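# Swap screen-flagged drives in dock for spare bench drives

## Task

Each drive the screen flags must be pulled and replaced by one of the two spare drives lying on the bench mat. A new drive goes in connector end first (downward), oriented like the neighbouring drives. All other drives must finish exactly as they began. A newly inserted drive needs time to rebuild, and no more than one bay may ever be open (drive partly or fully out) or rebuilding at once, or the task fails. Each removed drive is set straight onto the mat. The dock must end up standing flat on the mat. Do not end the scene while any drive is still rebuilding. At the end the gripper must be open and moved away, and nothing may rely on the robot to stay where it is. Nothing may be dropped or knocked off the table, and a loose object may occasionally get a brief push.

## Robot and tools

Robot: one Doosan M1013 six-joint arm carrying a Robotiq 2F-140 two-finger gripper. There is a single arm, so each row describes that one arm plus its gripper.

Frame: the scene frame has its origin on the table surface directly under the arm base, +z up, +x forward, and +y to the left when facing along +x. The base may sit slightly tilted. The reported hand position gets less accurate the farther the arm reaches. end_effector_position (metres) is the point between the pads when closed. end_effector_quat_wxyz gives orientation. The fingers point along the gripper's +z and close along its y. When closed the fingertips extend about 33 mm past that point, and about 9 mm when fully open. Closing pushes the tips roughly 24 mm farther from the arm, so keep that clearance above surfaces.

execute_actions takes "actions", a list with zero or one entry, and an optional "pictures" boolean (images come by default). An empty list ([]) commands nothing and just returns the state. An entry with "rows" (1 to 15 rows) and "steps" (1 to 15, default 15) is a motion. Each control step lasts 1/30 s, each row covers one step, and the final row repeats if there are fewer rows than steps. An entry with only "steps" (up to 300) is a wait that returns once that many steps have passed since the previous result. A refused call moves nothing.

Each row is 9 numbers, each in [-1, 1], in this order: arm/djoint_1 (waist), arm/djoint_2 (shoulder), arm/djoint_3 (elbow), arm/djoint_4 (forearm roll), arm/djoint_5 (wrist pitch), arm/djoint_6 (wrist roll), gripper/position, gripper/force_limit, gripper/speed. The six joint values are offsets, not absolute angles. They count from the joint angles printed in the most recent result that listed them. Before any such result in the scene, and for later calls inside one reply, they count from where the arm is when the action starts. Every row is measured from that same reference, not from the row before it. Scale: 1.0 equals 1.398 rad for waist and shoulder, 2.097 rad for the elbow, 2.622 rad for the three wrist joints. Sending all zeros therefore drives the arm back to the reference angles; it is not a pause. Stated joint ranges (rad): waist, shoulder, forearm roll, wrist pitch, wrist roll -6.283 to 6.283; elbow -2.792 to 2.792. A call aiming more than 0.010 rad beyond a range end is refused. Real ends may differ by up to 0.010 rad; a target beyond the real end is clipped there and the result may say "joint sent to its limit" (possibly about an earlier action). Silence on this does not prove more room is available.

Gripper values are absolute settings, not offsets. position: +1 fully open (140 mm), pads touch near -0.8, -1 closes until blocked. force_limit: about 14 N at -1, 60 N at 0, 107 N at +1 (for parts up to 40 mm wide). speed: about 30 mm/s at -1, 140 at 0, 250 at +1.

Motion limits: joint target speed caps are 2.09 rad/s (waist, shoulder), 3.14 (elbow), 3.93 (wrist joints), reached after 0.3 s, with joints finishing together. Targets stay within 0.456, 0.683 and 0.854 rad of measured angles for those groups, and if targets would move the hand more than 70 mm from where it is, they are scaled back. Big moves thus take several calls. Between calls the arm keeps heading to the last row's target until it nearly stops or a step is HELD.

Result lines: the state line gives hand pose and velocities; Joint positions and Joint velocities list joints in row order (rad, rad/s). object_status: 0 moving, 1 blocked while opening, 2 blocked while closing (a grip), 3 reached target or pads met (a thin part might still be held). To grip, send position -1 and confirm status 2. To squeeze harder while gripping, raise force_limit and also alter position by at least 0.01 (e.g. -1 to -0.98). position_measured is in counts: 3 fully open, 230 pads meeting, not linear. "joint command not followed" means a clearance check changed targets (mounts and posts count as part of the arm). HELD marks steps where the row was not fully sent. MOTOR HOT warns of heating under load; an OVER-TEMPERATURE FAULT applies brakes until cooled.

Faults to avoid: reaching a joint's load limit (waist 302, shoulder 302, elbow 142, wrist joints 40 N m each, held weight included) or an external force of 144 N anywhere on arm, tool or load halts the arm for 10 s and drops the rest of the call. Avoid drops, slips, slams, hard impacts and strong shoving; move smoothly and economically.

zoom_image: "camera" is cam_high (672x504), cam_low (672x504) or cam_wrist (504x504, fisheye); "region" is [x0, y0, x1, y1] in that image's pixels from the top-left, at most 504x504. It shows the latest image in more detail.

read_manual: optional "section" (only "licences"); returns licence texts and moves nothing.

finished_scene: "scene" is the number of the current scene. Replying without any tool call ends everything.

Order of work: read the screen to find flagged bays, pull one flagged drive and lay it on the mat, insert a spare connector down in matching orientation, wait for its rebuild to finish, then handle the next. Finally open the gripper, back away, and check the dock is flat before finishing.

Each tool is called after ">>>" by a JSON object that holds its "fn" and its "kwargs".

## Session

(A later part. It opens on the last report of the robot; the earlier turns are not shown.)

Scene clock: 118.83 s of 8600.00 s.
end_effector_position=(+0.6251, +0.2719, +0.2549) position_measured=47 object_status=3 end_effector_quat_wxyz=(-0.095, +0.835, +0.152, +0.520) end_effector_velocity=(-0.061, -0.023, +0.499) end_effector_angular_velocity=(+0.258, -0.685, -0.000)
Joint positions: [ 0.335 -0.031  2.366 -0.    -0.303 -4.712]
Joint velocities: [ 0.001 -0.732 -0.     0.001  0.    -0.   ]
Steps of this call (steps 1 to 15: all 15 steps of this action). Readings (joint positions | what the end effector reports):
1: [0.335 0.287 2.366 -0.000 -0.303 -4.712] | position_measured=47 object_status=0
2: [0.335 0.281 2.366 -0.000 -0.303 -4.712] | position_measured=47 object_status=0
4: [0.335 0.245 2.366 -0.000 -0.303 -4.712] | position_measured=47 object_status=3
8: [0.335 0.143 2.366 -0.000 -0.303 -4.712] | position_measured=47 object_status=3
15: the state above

>>> {"fn": "execute_actions", "kwargs": {"actions": [{"rows":[[-0.4,-0.12,-0.028,-0.723,-0.012,0.6,0.1,1,0]],"steps":15}], "pictures": false}}

>>> {"fn": "execute_actions", "kwargs": {"actions": [{"steps":40}], "pictures": false}}

>>> {"fn": "execute_actions", "kwargs": {"actions": [{"rows":[[-0.355,0,0,0,0,0,0.1,1,0]],"steps":15}], "pictures": false}}

>>> {"fn": "execute_actions", "kwargs": {"actions": [{"steps":25}], "pictures": false}}

>>> {"fn": "execute_actions", "kwargs": {"actions": [{"rows":[[0,0.137,0,0,0,0,0.1,1,0]],"steps":15}]}}

Scene clock: 144.67 s of 8600.00 s.
end_effector_position=(+0.6611, +0.1055, +0.3619) position_measured=117 object_status=0 end_effector_quat_wxyz=(-0.103, +0.815, +0.053, +0.568) end_effector_velocity=(-0.017, -0.314, -0.055) end_effector_angular_velocity=(+0.206, +0.457, -0.175)
Joint positions: [-0.035 -0.177  2.326 -0.837 -0.325 -3.876]
Joint velocities: [-0.789 -0.089 -0.079 -2.784 -0.042  2.762]
Steps of this call (steps 1 to 30: the robot went on to your last target; steps 31 to 760: nothing new was sent; steps 761 to 775: all 15 steps of this action). Readings (joint positions | what the end effector reports):
761: [0.334 -0.132 2.366 -0.001 -0.303 -4.711] | position_measured=47 object_status=0
762: [0.328 -0.133 2.366 -0.014 -0.303 -4.699] | position_measured=53 object_status=0
764: [0.293 -0.138 2.361 -0.080 -0.306 -4.632] | position_measured=68 object_status=0
768: [0.169 -0.154 2.347 -0.311 -0.314 -4.402] | position_measured=99 object_status=0
775: the state above

Scene clock: 146.00 s of 8600.00 s.
end_effector_position=(+0.6234, +0.0139, +0.3000) position_measured=117 object_status=3 end_effector_quat_wxyz=(-0.020, +0.876, +0.132, +0.463) end_effector_velocity=(+0.000, -0.001, +0.000) end_effector_angular_velocity=(-0.002, -0.000, -0.000)
Joint positions: [-0.224 -0.199  2.308 -1.895 -0.335 -3.139]
Joint velocities: [-0.001 -0.    -0.    -0.002  0.    -0.   ]
Steps of this call (steps 1 to 30: the robot went on to your last target; steps 31 to 40: nothing new was sent). Readings (joint positions | what the end effector reports):
1: [-0.061 -0.180 2.324 -0.934 -0.326 -3.781] | position_measured=117 object_status=0
2: [-0.085 -0.183 2.321 -1.036 -0.327 -3.690] | position_measured=117 object_status=3
4: [-0.125 -0.187 2.318 -1.246 -0.329 -3.533] | position_measured=117 object_status=3
8: [-0.185 -0.194 2.311 -1.637 -0.333 -3.293] | position_measured=117 object_status=3
40: the state above
The arm was judged still, so your last target was given up. Only a new action makes it travel on or press farther. Fingers that are still opening or closing keep moving.

Scene clock: 146.50 s of 8600.00 s.
end_effector_position=(+0.5934, -0.1925, +0.2994) position_measured=117 object_status=3 end_effector_quat_wxyz=(+0.057, +0.886, -0.017, +0.460) end_effector_velocity=(-0.149, -0.463, -0.002) end_effector_angular_velocity=(+0.006, +0.001, -0.781)
Joint positions: [-0.56  -0.199  2.307 -1.895 -0.335 -3.139]
Joint velocities: [-0.779  0.    -0.     0.003  0.     0.001]
Steps of this call (steps 1 to 15: all 15 steps of this action). Readings (joint positions | what the end effector reports):
1: [-0.225 -0.199 2.308 -1.895 -0.335 -3.139] | position_measured=117 object_status=3
2: [-0.231 -0.199 2.308 -1.895 -0.335 -3.139] | position_measured=117 object_status=3
4: [-0.267 -0.199 2.308 -1.895 -0.335 -3.139] | position_measured=117 object_status=3
8: [-0.375 -0.199 2.307 -1.895 -0.335 -3.139] | position_measured=117 object_status=3
15: the state above

Scene clock: 147.33 s of 8600.00 s.
end_effector_position=(+0.5550, -0.2854, +0.2990) position_measured=117 object_status=3 end_effector_quat_wxyz=(+0.094, +0.882, -0.088, +0.454) end_effector_velocity=(-0.001, -0.001, -0.001) end_effector_angular_velocity=(+0.000, +0.001, -0.002)
Joint positions: [-0.721 -0.199  2.307 -1.895 -0.335 -3.139]
Joint velocities: [-0.002  0.     0.001 -0.001  0.     0.001]
Steps of this call (steps 1 to 25: the robot went on to your last target). Readings (joint positions | what the end effector reports):
1: [-0.586 -0.199 2.307 -1.895 -0.335 -3.139] | position_measured=117 object_status=3
2: [-0.612 -0.199 2.307 -1.895 -0.335 -3.139] | position_measured=117 object_status=3
4: [-0.664 -0.199 2.307 -1.895 -0.335 -3.139] | position_measured=117 object_status=3
8: [-0.720 -0.199 2.307 -1.895 -0.335 -3.139] | position_measured=117 object_status=3
25: the state above

Scene clock: 147.83 s of 8600.00 s.
end_effector_position=(+0.5660, -0.2939, +0.1808) position_measured=117 object_status=3 end_effector_quat_wxyz=(+0.045, +0.917, -0.108, +0.382) end_effector_velocity=(+0.000, -0.001, -0.001) end_effector_angular_velocity=(-0.001, +0.001, -0.000)
Joint positions: [-0.721 -0.007  2.307 -1.895 -0.335 -3.139]
Joint velocities: [-0.001  0.003 -0.002 -0.001  0.001 -0.002]
Steps of this call (steps 1 to 15: all 15 steps of this action). Readings (joint positions | what the end effector reports):
1: [-0.721 -0.198 2.307 -1.895 -0.335 -3.139] | position_measured=117 object_status=3
2: [-0.721 -0.192 2.307 -1.895 -0.335 -3.139] | position_measured=117 object_status=3
4: [-0.721 -0.156 2.307 -1.895 -0.335 -3.139] | position_measured=117 object_status=3
8: [-0.721 -0.050 2.307 -1.895 -0.335 -3.139] | position_measured=117 object_status=3
15: the state above

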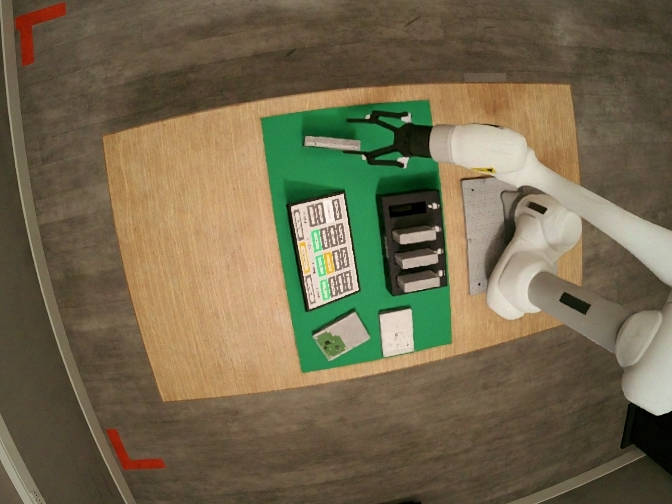

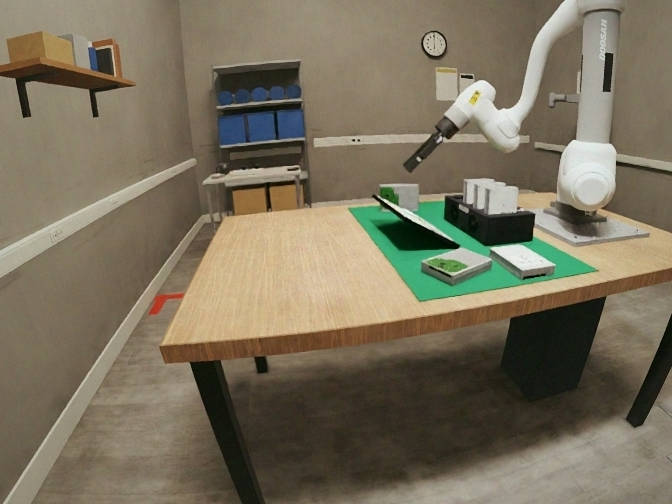

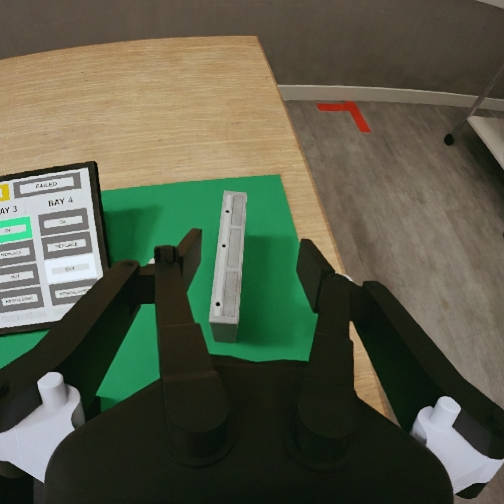

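>>> {"fn": "execute_actions", "kwargs": {"actions": [{"rows":[[0.022,0.06,0.02,0.14,0.007,-0.146,0.1,1,0]],"steps":15}]}}

Scene clock: 154.23 s of 8600.00 s.
end_effector_position=(+0.5762, -0.2774, +0.1295) position_measured=117 object_status=3 end_effector_quat_wxyz=(+0.039, +0.918, -0.096, +0.382) end_effector_velocity=(+0.001, -0.001, +0.001) end_effector_angular_velocity=(-0.000, -0.001, -0.001)
Joint positions: [-0.69   0.077  2.349 -1.529 -0.317 -3.522]
Joint velocities: [-0.     0.001 -0.002  0.002  0.    -0.001]
Steps of this call (steps 1 to 15: the robot went on to your last target; steps 16 to 177: nothing new was sent; steps 178 to 192: all 15 steps of this action). Readings (joint positions | what the end effector reports):
178: [-0.721 -0.007 2.307 -1.894 -0.335 -3.141] | position_measured=117 object_status=3
179: [-0.720 -0.004 2.308 -1.883 -0.335 -3.153] | position_measured=117 object_status=3
181: [-0.714 0.010 2.316 -1.819 -0.331 -3.220] | position_measured=117 object_status=3
185: [-0.695 0.062 2.342 -1.593 -0.320 -3.455] | position_measured=117 object_status=3
192: the state above

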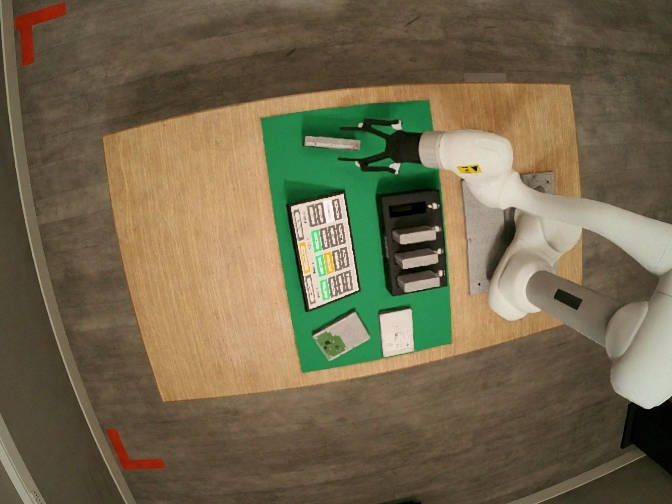

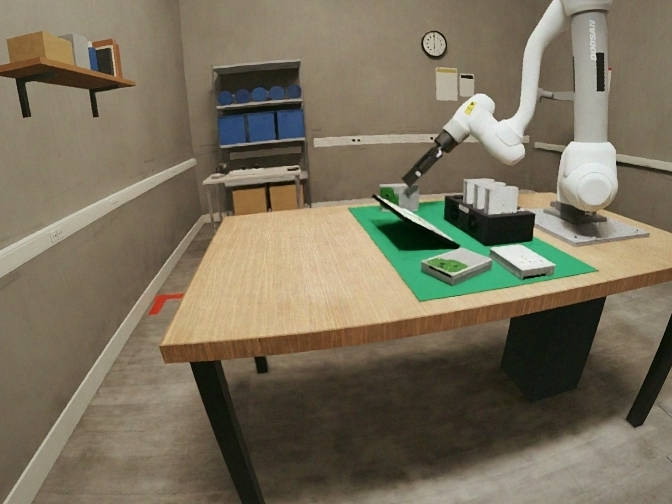

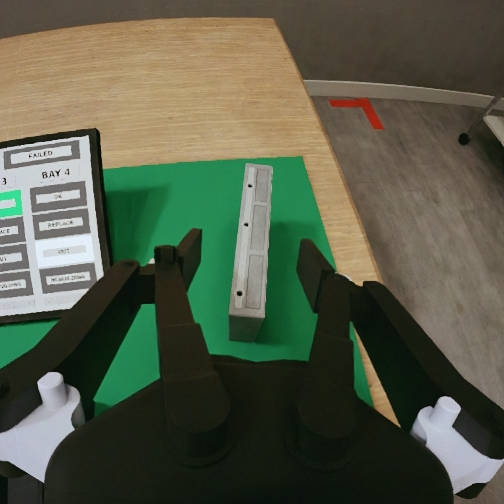

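Centered. Descend.

>>> {"fn": "execute_actions", "kwargs": {"actions": [{"rows":[[0,0.054,0.017,0.125,-0.009,-0.13,0.1,1,0]],"steps":15}]}}

Scene clock: 156.60 s of 8600.00 s.
end_effector_position=(+0.5749, -0.2760, +0.0866) position_measured=117 object_status=3 end_effector_quat_wxyz=(+0.038, +0.918, -0.098, +0.383) end_effector_velocity=(+0.001, -0.001, +0.000) end_effector_angular_velocity=(-0.001, -0.001, +0.000)
Joint positions: [-0.69   0.152  2.385 -1.201 -0.34  -3.863]
Joint velocities: [ 0.     0.001 -0.001  0.002  0.    -0.002]
Steps of this call (steps 1 to 15: the robot went on to your last target; steps 16 to 56: nothing new was sent; steps 57 to 71: all 15 steps of this action). Readings (joint positions | what the end effector reports):
57: [-0.690 0.077 2.350 -1.527 -0.317 -3.524] | position_measured=117 object_status=3
58: [-0.690 0.079 2.351 -1.515 -0.317 -3.536] | position_measured=117 object_status=3
60: [-0.690 0.094 2.358 -1.451 -0.322 -3.602] | position_measured=117 object_status=3
64: [-0.690 0.142 2.380 -1.244 -0.337 -3.818] | position_measured=117 object_status=3
71: the state above

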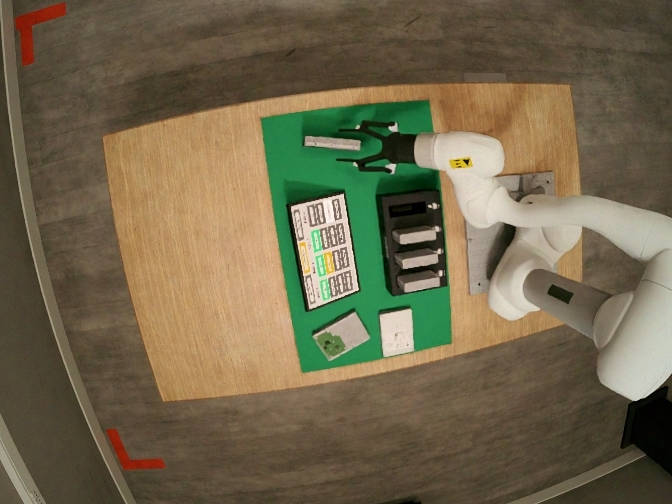

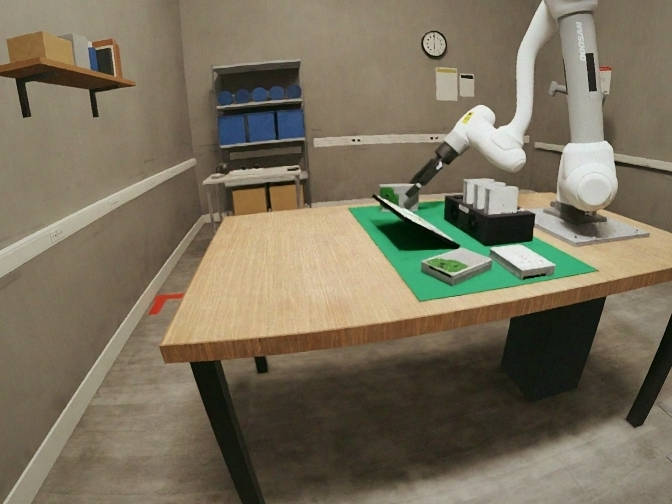

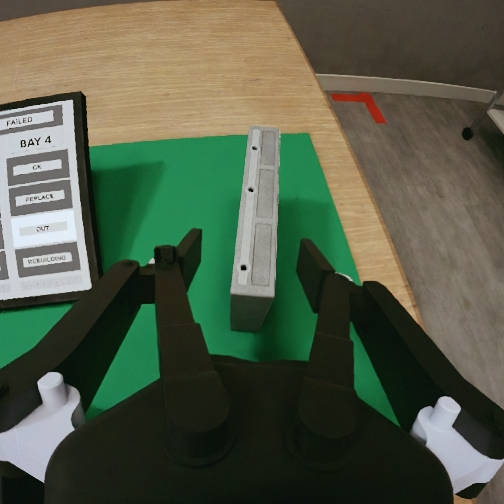

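>>> {"fn": "execute_actions", "kwargs": {"actions": [{"rows":[[0,0,0,0,0,0,-1,1,0]],"steps":15}], "pictures": false}}

>>> {"fn": "execute_actions", "kwargs": {"actions": [{"steps":10}], "pictures": false}}

>>> {"fn": "execute_actions", "kwargs": {"actions": [{"rows":[[0,-0.55,0,0,0,0,-1,1,0]],"steps":15}], "pictures": false}}

>>> {"fn": "execute_actions", "kwargs": {"actions": [{"steps":35}], "pictures": false}}

>>> {"fn": "execute_actions", "kwargs": {"actions": [{"rows":[[0.017,-0.05,0,-0.446,-0.119,-0.76,-1,1,0]],"steps":15}], "pictures": false}}

>>> {"fn": "execute_actions", "kwargs": {"actions": [{"steps":35}]}}

Scene clock: 169.57 s of 8600.00 s.
end_effector_position=(+0.5749, -0.2760, +0.0866) position_measured=197 object_status=0 end_effector_quat_wxyz=(+0.038, +0.918, -0.098, +0.383) end_effector_velocity=(-0.000, +0.001, -0.000) end_effector_angular_velocity=(-0.001, +0.001, +0.002)
Joint positions: [-0.69   0.152  2.385 -1.201 -0.34  -3.863]
Joint velocities: [ 0.001 -0.001  0.001 -0.001 -0.    -0.001]
Steps of this call (steps 1 to 15: the robot went on to your last target; steps 16 to 374: nothing new was sent; steps 375 to 389: all 15 steps of this action). Readings (joint positions | what the end effector reports):
375: [-0.690 0.152 2.385 -1.201 -0.340 -3.863] | position_measured=117 object_status=0
376: [-0.690 0.152 2.385 -1.201 -0.340 -3.863] | position_measured=122 object_status=0
378: [-0.690 0.152 2.385 -1.201 -0.340 -3.863] | position_measured=137 object_status=0
382: [-0.690 0.152 2.385 -1.201 -0.340 -3.863] | position_measured=168 object_status=0
389: the state above

Scene clock: 169.90 s of 8600.00 s.
end_effector_position=(+0.5749, -0.2760, +0.0866) position_measured=197 object_status=2 end_effector_quat_wxyz=(+0.038, +0.918, -0.098, +0.383) end_effector_velocity=(+0.000, +0.001, +0.000) end_effector_angular_velocity=(-0.001, +0.000, +0.002)
Joint positions: [-0.69   0.152  2.385 -1.201 -0.34  -3.863]
Joint velocities: [ 0.001 -0.    -0.    -0.001 -0.    -0.   ]
Steps of this call (steps 1 to 10: the robot went on to your last target). Readings (joint positions | what the end effector reports):
1: [-0.690 0.152 2.385 -1.201 -0.340 -3.863] | position_measured=197 object_status=0
2: [-0.690 0.152 2.385 -1.201 -0.340 -3.863] | position_measured=197 object_status=2
4: [-0.690 0.152 2.385 -1.201 -0.340 -3.863] | position_measured=197 object_status=2
8: [-0.690 0.152 2.385 -1.201 -0.340 -3.863] | position_measured=197 object_status=2
10: the state above

Scene clock: 170.40 s of 8600.00 s.
end_effector_position=(+0.5681, -0.2720, +0.2944) position_measured=197 object_status=2 end_effector_quat_wxyz=(+0.119, +0.851, -0.063, +0.507) end_effector_velocity=(-0.079, +0.059, +0.474) end_effector_angular_velocity=(-0.475, -0.606, -0.003)
Joint positions: [-0.69  -0.181  2.385 -1.201 -0.34  -3.863]
Joint velocities: [ 0.    -0.771  0.001  0.     0.    -0.   ]
Steps of this call (steps 1 to 15: all 15 steps of this action). Readings (joint positions | what the end effector reports):
1: [-0.690 0.151 2.385 -1.201 -0.340 -3.863] | position_measured=197 object_status=2
2: [-0.690 0.145 2.385 -1.201 -0.340 -3.863] | position_measured=197 object_status=2
4: [-0.690 0.110 2.385 -1.201 -0.340 -3.863] | position_measured=197 object_status=2
8: [-0.690 0.002 2.385 -1.201 -0.340 -3.863] | position_measured=197 object_status=2
15: the state above

Scene clock: 171.57 s of 8600.00 s.
end_effector_position=(+0.4798, -0.2041, +0.5425) position_measured=197 object_status=2 end_effector_quat_wxyz=(+0.220, +0.729, -0.015, +0.648) end_effector_velocity=(-0.000, +0.000, -0.002) end_effector_angular_velocity=(-0.001, +0.003, +0.001)
Joint positions: [-0.69  -0.617  2.385 -1.201 -0.34  -3.863]
Joint velocities: [ 0.    -0.     0.002 -0.002 -0.    -0.001]
Steps of this call (steps 1 to 35: the robot went on to your last target). Readings (joint positions | what the end effector reports):
1: [-0.690 -0.207 2.385 -1.201 -0.340 -3.863] | position_measured=197 object_status=2
2: [-0.690 -0.233 2.385 -1.201 -0.340 -3.863] | position_measured=197 object_status=2
4: [-0.690 -0.285 2.385 -1.201 -0.340 -3.863] | position_measured=197 object_status=2
8: [-0.690 -0.389 2.385 -1.201 -0.340 -3.863] | position_measured=197 object_status=2
35: the state above

Scene clock: 172.07 s of 8600.00 s.
end_effector_position=(+0.4604, -0.1052, +0.4515) position_measured=197 object_status=2 end_effector_quat_wxyz=(+0.495, +0.464, +0.684, +0.269) end_effector_velocity=(-0.134, +0.065, -0.270) end_effector_angular_velocity=(-4.273, +1.336, +1.809)
Joint positions: [-0.672 -0.67   2.385 -2.05  -0.578 -4.859]
Joint velocities: [ 0.031 -0.087  0.002 -1.668 -0.389 -3.291]
Steps of this call (steps 1 to 15: all 15 steps of this action). Readings (joint positions | what the end effector reports):
1: [-0.690 -0.617 2.385 -1.202 -0.340 -3.864] | position_measured=197 object_status=2
2: [-0.690 -0.618 2.385 -1.214 -0.345 -3.876] | position_measured=197 object_status=2
4: [-0.688 -0.624 2.385 -1.281 -0.369 -3.943] | position_measured=197 object_status=2
8: [-0.681 -0.644 2.385 -1.564 -0.462 -4.226] | position_measured=197 object_status=2
15: the state above

Scene clock: 173.23 s of 8600.00 s.
end_effector_position=(+0.4276, -0.1028, +0.3998) position_measured=197 object_status=2 end_effector_quat_wxyz=(+0.480, -0.029, +0.874, -0.072) end_effector_velocity=(+0.000, +0.000, +0.000) end_effector_angular_velocity=(+0.001, -0.001, -0.000)
Joint positions: [-0.666 -0.687  2.385 -2.37  -0.652 -5.855]
Joint velocities: [ 0.     0.    -0.     0.002 -0.     0.   ]
Steps of this call (steps 1 to 30: the robot went on to your last target; steps 31 to 35: nothing new was sent). Readings (joint positions | what the end effector reports):
1: [-0.671 -0.673 2.385 -2.104 -0.590 -4.975] | position_measured=197 object_status=2
2: [-0.670 -0.676 2.385 -2.154 -0.602 -5.096] | position_measured=197 object_status=2
4: [-0.669 -0.680 2.385 -2.236 -0.621 -5.339] | position_measured=197 object_status=2
8: [-0.667 -0.685 2.385 -2.341 -0.645 -5.706] | position_measured=197 object_status=2
35: the state above
The arm was judged still, so your last target was given up. Only a new action makes it travel on or press farther. Fingers that are still opening or closing keep moving.

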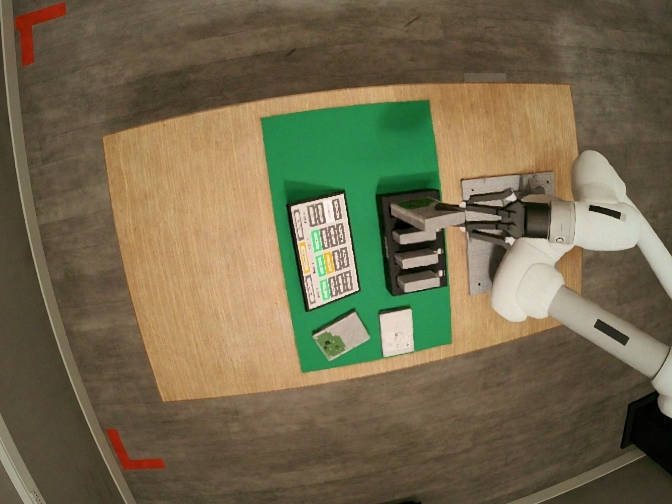

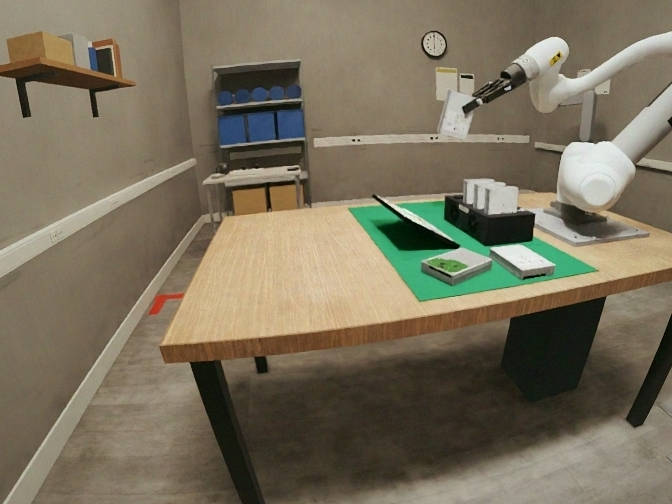

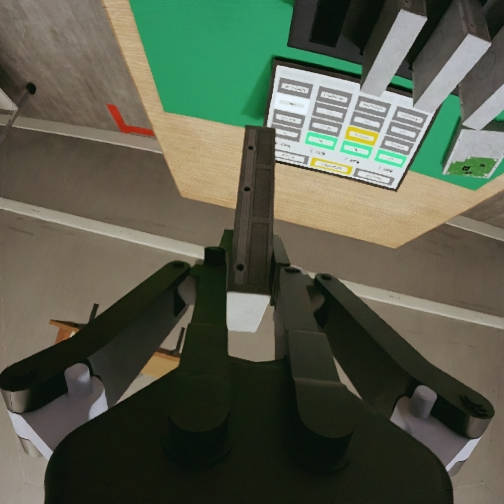

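>>> {"fn": "execute_actions", "kwargs": {"actions": [{"rows":[[0,0.084,0.0715,0,0,0,-1,1,0]],"steps":15}], "pictures": false}}

>>> {"fn": "execute_actions", "kwargs": {"actions": [{"steps":8}]}}

>>> {"fn": "zoom_image", "kwargs": {"camera": "cam_low", "region": [420,120,560,250]}}

Scene clock: 177.00 s of 8600.00 s.
end_effector_position=(+0.4003, -0.0815, +0.2406) position_measured=197 object_status=2 end_effector_quat_wxyz=(+0.385, +0.001, +0.923, +0.001) end_effector_velocity=(-0.001, +0.001, -0.003) end_effector_angular_velocity=(+0.003, +0.004, +0.001)
Joint positions: [-0.666 -0.57   2.535 -2.37  -0.652 -5.855]
Joint velocities: [ 0.001  0.002  0.003 -0.    -0.     0.   ]
Steps of this call (steps 1 to 98: nothing new was sent; steps 99 to 113: all 15 steps of this action). Readings (joint positions | what the end effector reports):
99: [-0.666 -0.686 2.386 -2.370 -0.652 -5.855] | position_measured=197 object_status=2
100: [-0.666 -0.680 2.393 -2.370 -0.652 -5.855] | position_measured=197 object_status=2
102: [-0.666 -0.650 2.432 -2.370 -0.652 -5.855] | position_measured=197 object_status=2
106: [-0.666 -0.593 2.505 -2.370 -0.652 -5.855] | position_measured=197 object_status=2
113: the state above

Scene clock: 177.27 s of 8600.00 s.
end_effector_position=(+0.4003, -0.0815, +0.2404) position_measured=197 object_status=2 end_effector_quat_wxyz=(+0.385, +0.001, +0.923, +0.001) end_effector_velocity=(-0.000, -0.000, -0.000) end_effector_angular_velocity=(-0.002, +0.001, +0.001)
Joint positions: [-0.666 -0.57   2.535 -2.37  -0.652 -5.855]
Joint velocities: [ 0.     0.     0.    -0.001  0.001 -0.   ]
Steps of this call (steps 1 to 8: the robot went on to your last target). Readings (joint positions | what the end effector reports):
1: [-0.666 -0.570 2.535 -2.370 -0.652 -5.855] | position_measured=197 object_status=2
2: [-0.666 -0.570 2.535 -2.370 -0.652 -5.855] | position_measured=197 object_status=2
4: [-0.666 -0.570 2.535 -2.370 -0.652 -5.855] | position_measured=197 object_status=2
8: the state above

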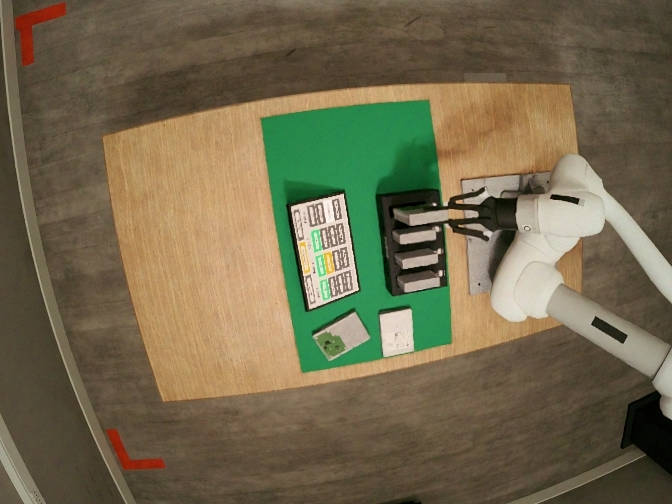

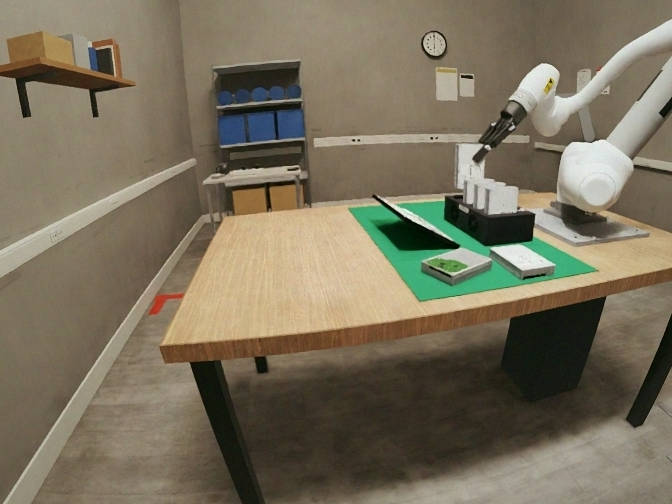

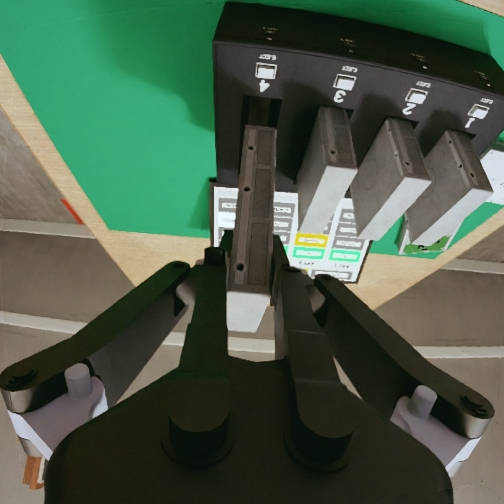

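Region (420, 120, 560, 250) of cam_low's 672x504 image, scaled by 3.600, with more detail than that image has; it fills the top 468 rows of this view, and the rest is white.

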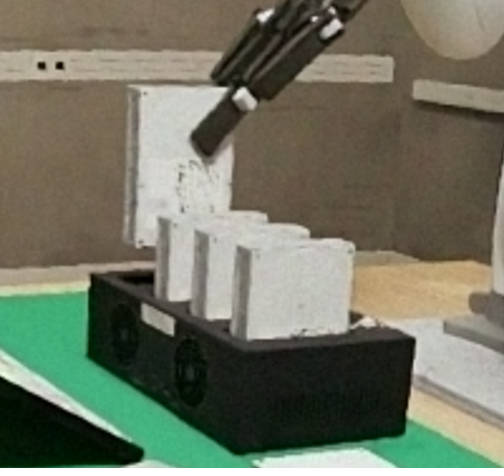

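>>> {"fn": "execute_actions", "kwargs": {"actions": [{"rows":[[0,0.029,0.0235,0.036,0.023,-0.0435,-1,1,0]],"steps":15}]}}

>>> {"fn": "zoom_image", "kwargs": {"camera": "cam_wrist", "region": [180,20,400,200]}}

Scene clock: 183.43 s of 8600.00 s.
end_effector_position=(+0.4007, -0.0809, +0.2083) position_measured=197 object_status=2 end_effector_quat_wxyz=(+0.385, +0.001, +0.923, +0.002) end_effector_velocity=(+0.000, -0.001, +0.000) end_effector_angular_velocity=(+0.000, -0.001, -0.001)
Joint positions: [-0.666 -0.529  2.584 -2.276 -0.592 -5.969]
Joint velocities: [-0.001  0.    -0.001  0.001  0.    -0.   ]
Steps of this call (steps 1 to 15: the robot went on to your last target; steps 16 to 170: nothing new was sent; steps 171 to 185: all 15 steps of this action). Readings (joint positions | what the end effector reports):
171: [-0.666 -0.569 2.536 -2.369 -0.651 -5.857] | position_measured=197 object_status=2
172: [-0.666 -0.565 2.540 -2.359 -0.645 -5.869] | position_measured=197 object_status=2
174: [-0.666 -0.544 2.566 -2.310 -0.614 -5.927] | position_measured=197 object_status=2
178: [-0.666 -0.529 2.584 -2.276 -0.592 -5.969] | position_measured=197 object_status=2
185: the state above

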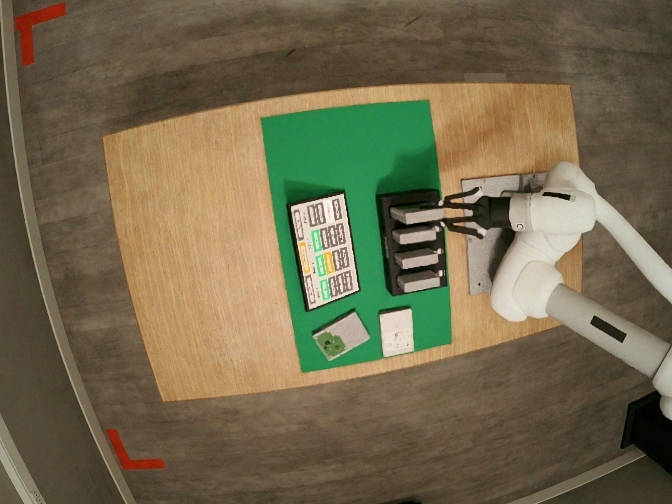

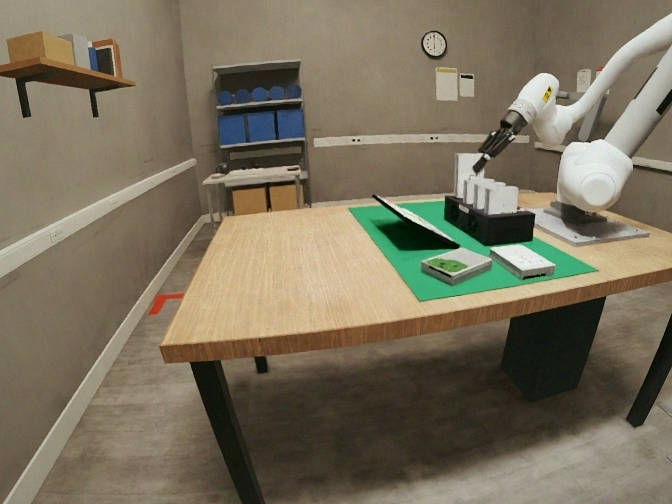

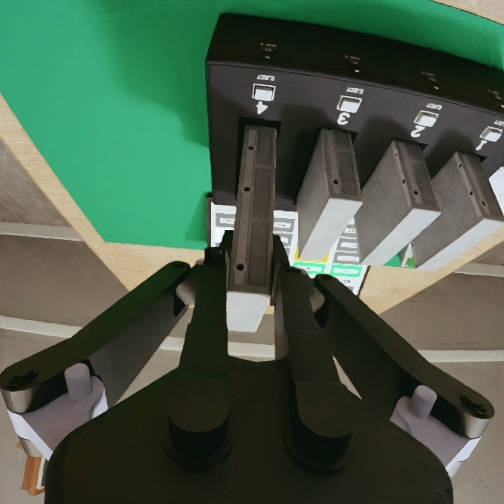

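Region (180, 20, 400, 200) of cam_wrist's 504x504 image, scaled by 2.291, with more detail than that image has; it fills the top 412 rows of this view, and the rest is white.

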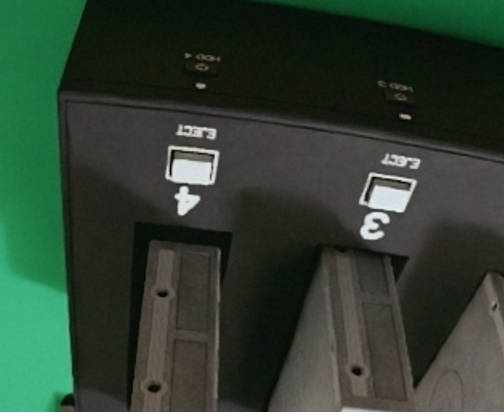

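>>> {"fn": "execute_actions", "kwargs": {"actions": [{"rows":[[0,0.011,0.008,0.014,0.0075,-0.017,-1,1,0]],"steps":12}]}}

>>> {"fn": "zoom_image", "kwargs": {"camera": "cam_wrist", "region": [180,20,400,200]}}

Scene clock: 186.57 s of 8600.00 s.
end_effector_position=(+0.4003, -0.0805, +0.1972) position_measured=197 object_status=2 end_effector_quat_wxyz=(+0.385, +0.001, +0.923, +0.003) end_effector_velocity=(-0.000, -0.000, -0.000) end_effector_angular_velocity=(+0.001, -0.000, -0.001)
Joint positions: [-0.666 -0.514  2.601 -2.239 -0.572 -6.014]
Joint velocities: [-0.001  0.     0.     0.001 -0.    -0.001]
Steps of this call (steps 1 to 15: the robot went on to your last target; steps 16 to 82: nothing new was sent; steps 83 to 94: all 12 steps of this action). Readings (joint positions | what the end effector reports):
83: [-0.666 -0.528 2.585 -2.275 -0.591 -5.971] | position_measured=197 object_status=2
84: [-0.666 -0.525 2.589 -2.265 -0.586 -5.983] | position_measured=197 object_status=2
86: [-0.666 -0.515 2.599 -2.243 -0.574 -6.008] | position_measured=197 object_status=2
90: [-0.666 -0.514 2.601 -2.239 -0.572 -6.014] | position_measured=197 object_status=2
94: the state above

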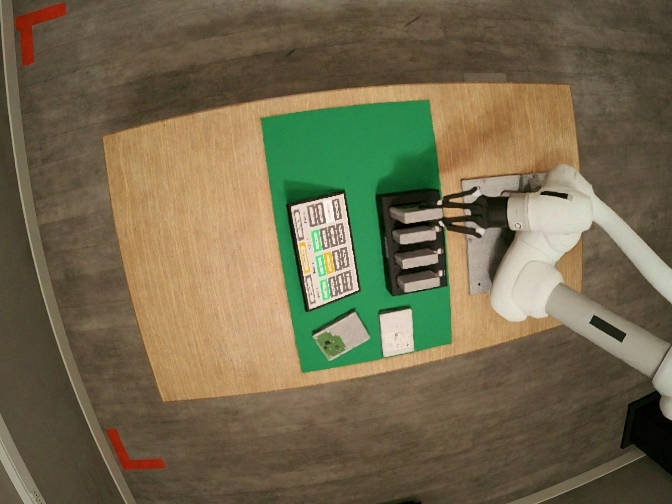

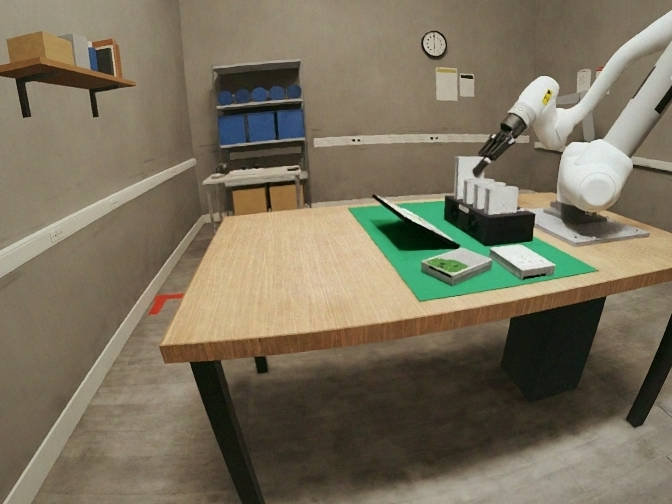

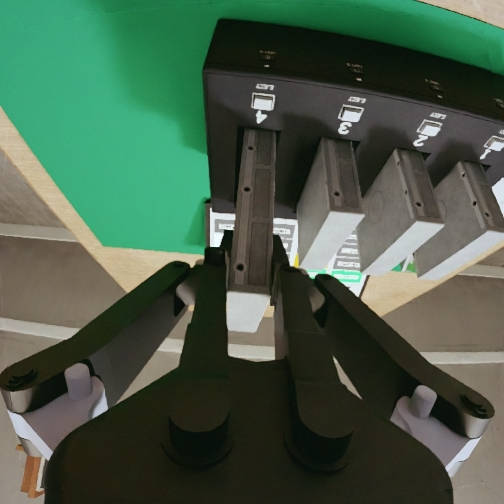

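Region (180, 20, 400, 200) of cam_wrist's 504x504 image, scaled by 2.291, with more detail than that image has; it fills the top 412 rows of this view, and the rest is white.

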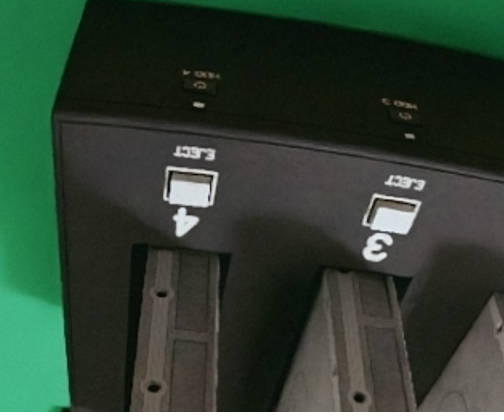

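>>> {"fn": "execute_actions", "kwargs": {"actions": [{"rows":[[0,0.012,0.0065,0.015,0.007,-0.017,-1,1,0],[0,0.012,0.0065,0.015,0.007,-0.017,-1,1,0],[0,0.012,0.0065,0.015,0.007,-0.017,-1,1,0],[0,0.023,0.013,0.03,0.0135,-0.035,-1,1,0],[0,0.023,0.013,0.03,0.0135,-0.035,-1,1,0],[0,0.023,0.013,0.03,0.0135,-0.035,-1,1,0],[0,0.035,0.019,0.046,0.02,-0.054,-1,1,0],[0,0.035,0.019,0.046,0.02,-0.054,-1,1,0],[0,0.047,0.025,0.0625,0.0255,-0.073,-1,1,0],[0,0.047,0.025,0.0625,0.0255,-0.073,-1,1,0],[0,0.062,0.0315,0.086,0.031,-0.1,-1,1,0]],"steps":15}], "pictures": false}}

>>> {"fn": "execute_actions", "kwargs": {"actions": [{"steps":10}]}}

Scene clock: 197.27 s of 8600.00 s.
end_effector_position=(+0.4008, -0.0806, +0.1816) position_measured=197 object_status=2 end_effector_quat_wxyz=(+0.385, +0.001, +0.923, +0.003) end_effector_velocity=(+0.001, -0.001, +0.001) end_effector_angular_velocity=(+0.000, -0.002, -0.002)
Joint positions: [-0.666 -0.487  2.624 -2.174 -0.543 -6.089]
Joint velocities: [-0.001 -0.    -0.001  0.001  0.     0.   ]
A step of this action was HELD (marked below), so the robot has no last target. The arm can still carry out the HELD step.
Steps of this call (steps 1 to 15: the robot went on to your last target; steps 16 to 306: nothing new was sent; steps 307 to 321: all 15 steps of this action). Readings (joint positions | what the end effector reports):
307: [-0.666 -0.513 2.601 -2.238 -0.572 -6.015] | position_measured=197 object_status=2
308: [-0.666 -0.509 2.605 -2.228 -0.567 -6.027] | position_measured=197 object_status=2
310: [-0.666 -0.498 2.614 -2.203 -0.556 -6.055] | position_measured=197 object_status=2
313: [-0.666 -0.487 2.624 -2.174 -0.543 -6.089] | position_measured=197 object_status=2 HELD
314: [-0.666 -0.487 2.624 -2.174 -0.543 -6.089] | position_measured=197 object_status=2 HELD
315: [-0.666 -0.487 2.624 -2.174 -0.543 -6.089] | position_measured=197 object_status=2 HELD
316: [-0.666 -0.487 2.624 -2.174 -0.543 -6.089] | position_measured=197 object_status=2 HELD
317: [-0.666 -0.487 2.624 -2.174 -0.543 -6.089] | position_measured=197 object_status=2 HELD
318: [-0.666 -0.487 2.624 -2.174 -0.543 -6.089] | position_measured=197 object_status=2 HELD
319: [-0.666 -0.487 2.624 -2.174 -0.543 -6.089] | position_measured=197 object_status=2 HELD
320: [-0.666 -0.487 2.624 -2.174 -0.543 -6.089] | position_measured=197 object_status=2 HELD
321: the state above HELD
joint command not followed: on one or more control steps a check withheld the commanded joint targets, and the robot was not sent them on those steps. On the call's last step the targets were still withheld.
cause: the commanded joint targets would bring two parts of the arm too close to each other (joints 2 (shoulder) to 4 (forearm roll) lie between them); next, command targets that bring no two parts of the arm closer together.

Scene clock: 197.60 s of 8600.00 s.
end_effector_position=(+0.4008, -0.0806, +0.1817) position_measured=197 object_status=2 end_effector_quat_wxyz=(+0.385, +0.001, +0.923, +0.003) end_effector_velocity=(-0.001, +0.001, -0.001) end_effector_angular_velocity=(+0.001, +0.002, +0.001)
Joint positions: [-0.666 -0.487  2.624 -2.174 -0.543 -6.089]
Joint velocities: [ 0.001  0.     0.002 -0.     0.     0.001]
Steps of this call (steps 1 to 10: nothing new was sent). Readings (joint positions | what the end effector reports):
1: [-0.666 -0.487 2.624 -2.174 -0.543 -6.089] | position_measured=197 object_status=2
2: [-0.666 -0.487 2.624 -2.174 -0.543 -6.089] | position_measured=197 object_status=2
4: [-0.666 -0.487 2.624 -2.174 -0.543 -6.089] | position_measured=197 object_status=2
8: [-0.666 -0.487 2.624 -2.174 -0.543 -6.089] | position_measured=197 object_status=2
10: the state above

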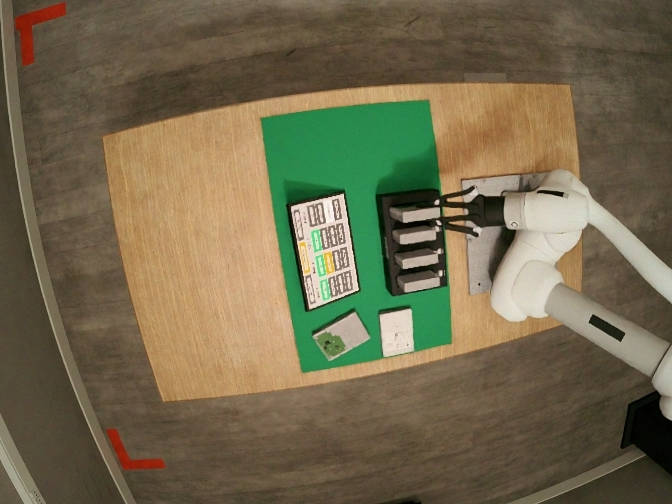

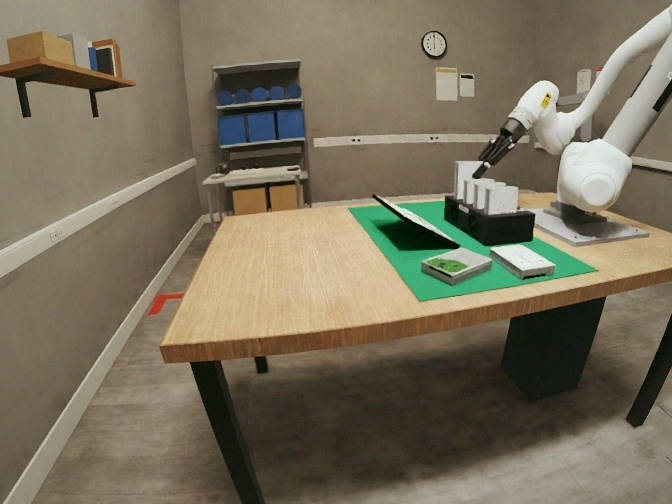

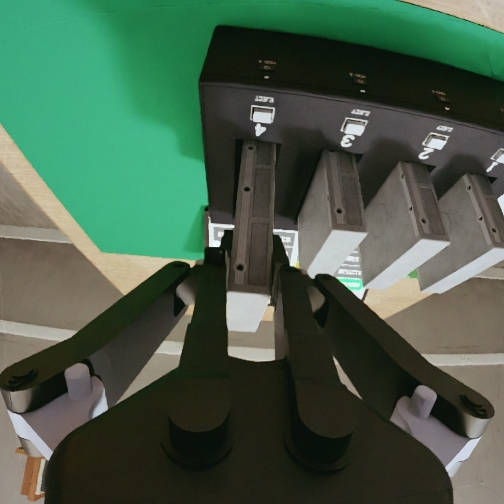

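>>> {"fn": "execute_actions", "kwargs": {"actions": [{"rows":[[0,0,0,0,0,0,-0.55,-1,-1],[0,0,0,0,0,0,-1,-1,-1]],"steps":15}], "pictures": false}}

>>> {"fn": "execute_actions", "kwargs": {"actions": [{"rows":[[0.0665,0.024,-0.035,-0.1235,-0.006,0.1365,-1,-1,-1]],"steps":15}]}}

Scene clock: 212.10 s of 8600.00 s.
end_effector_position=(+0.4008, -0.0806, +0.1817) position_measured=196 object_status=2 end_effector_quat_wxyz=(+0.385, +0.001, +0.923, +0.003) end_effector_velocity=(+0.000, +0.000, +0.000) end_effector_angular_velocity=(-0.001, -0.000, +0.001)
Joint positions: [-0.666 -0.487  2.624 -2.174 -0.543 -6.089]
Joint velocities: [ 0.    -0.    -0.    -0.    -0.    -0.001]
Steps of this call (steps 1 to 420: nothing new was sent; steps 421 to 435: all 15 steps of this action). Readings (joint positions | what the end effector reports):
421: [-0.666 -0.487 2.624 -2.174 -0.543 -6.089] | position_measured=197 object_status=0
422: [-0.666 -0.487 2.624 -2.174 -0.543 -6.089] | position_measured=196 object_status=0
424: [-0.666 -0.487 2.624 -2.174 -0.543 -6.089] | position_measured=196 object_status=0
428: [-0.666 -0.487 2.624 -2.174 -0.543 -6.089] | position_measured=196 object_status=2
435: the state above

Scene clock: 212.60 s of 8600.00 s.
end_effector_position=(+0.4008, -0.0812, +0.1815) position_measured=196 object_status=2 end_effector_quat_wxyz=(+0.324, -0.000, +0.946, +0.001) end_effector_velocity=(-0.001, -0.000, -0.001) end_effector_angular_velocity=(-0.001, +0.002, +0.000)
Joint positions: [-0.573 -0.453  2.55  -2.498 -0.559 -5.731]
Joint velocities: [-0.     0.     0.001 -0.002  0.     0.001]
Steps of this call (steps 1 to 15: all 15 steps of this action). Readings (joint positions | what the end effector reports):
1: [-0.666 -0.487 2.623 -2.175 -0.543 -6.087] | position_measured=196 object_status=2
2: [-0.663 -0.486 2.621 -2.186 -0.543 -6.075] | position_measured=196 object_status=2
4: [-0.646 -0.480 2.607 -2.247 -0.546 -6.009] | position_measured=196 object_status=2
8: [-0.587 -0.458 2.561 -2.450 -0.557 -5.785] | position_measured=196 object_status=2
15: the state above

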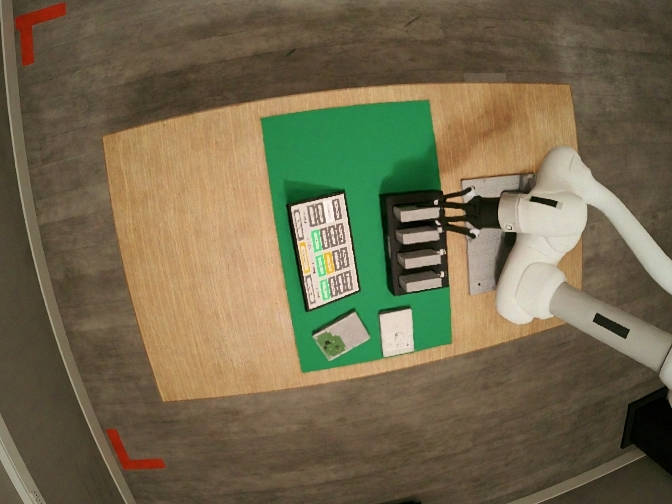

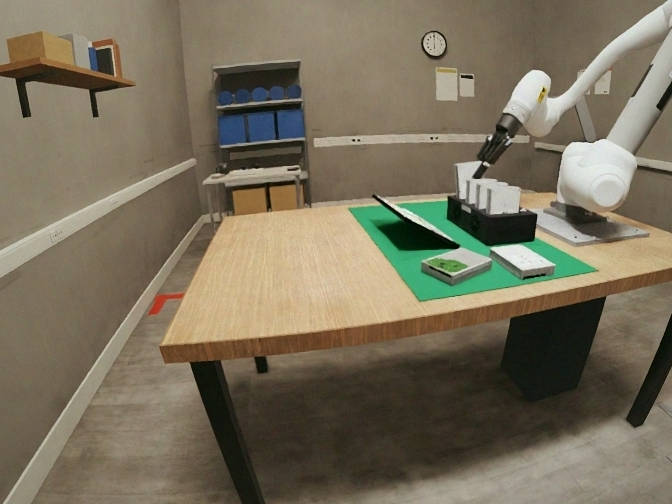

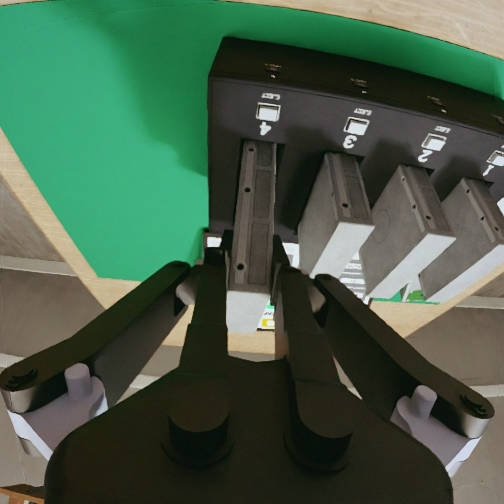

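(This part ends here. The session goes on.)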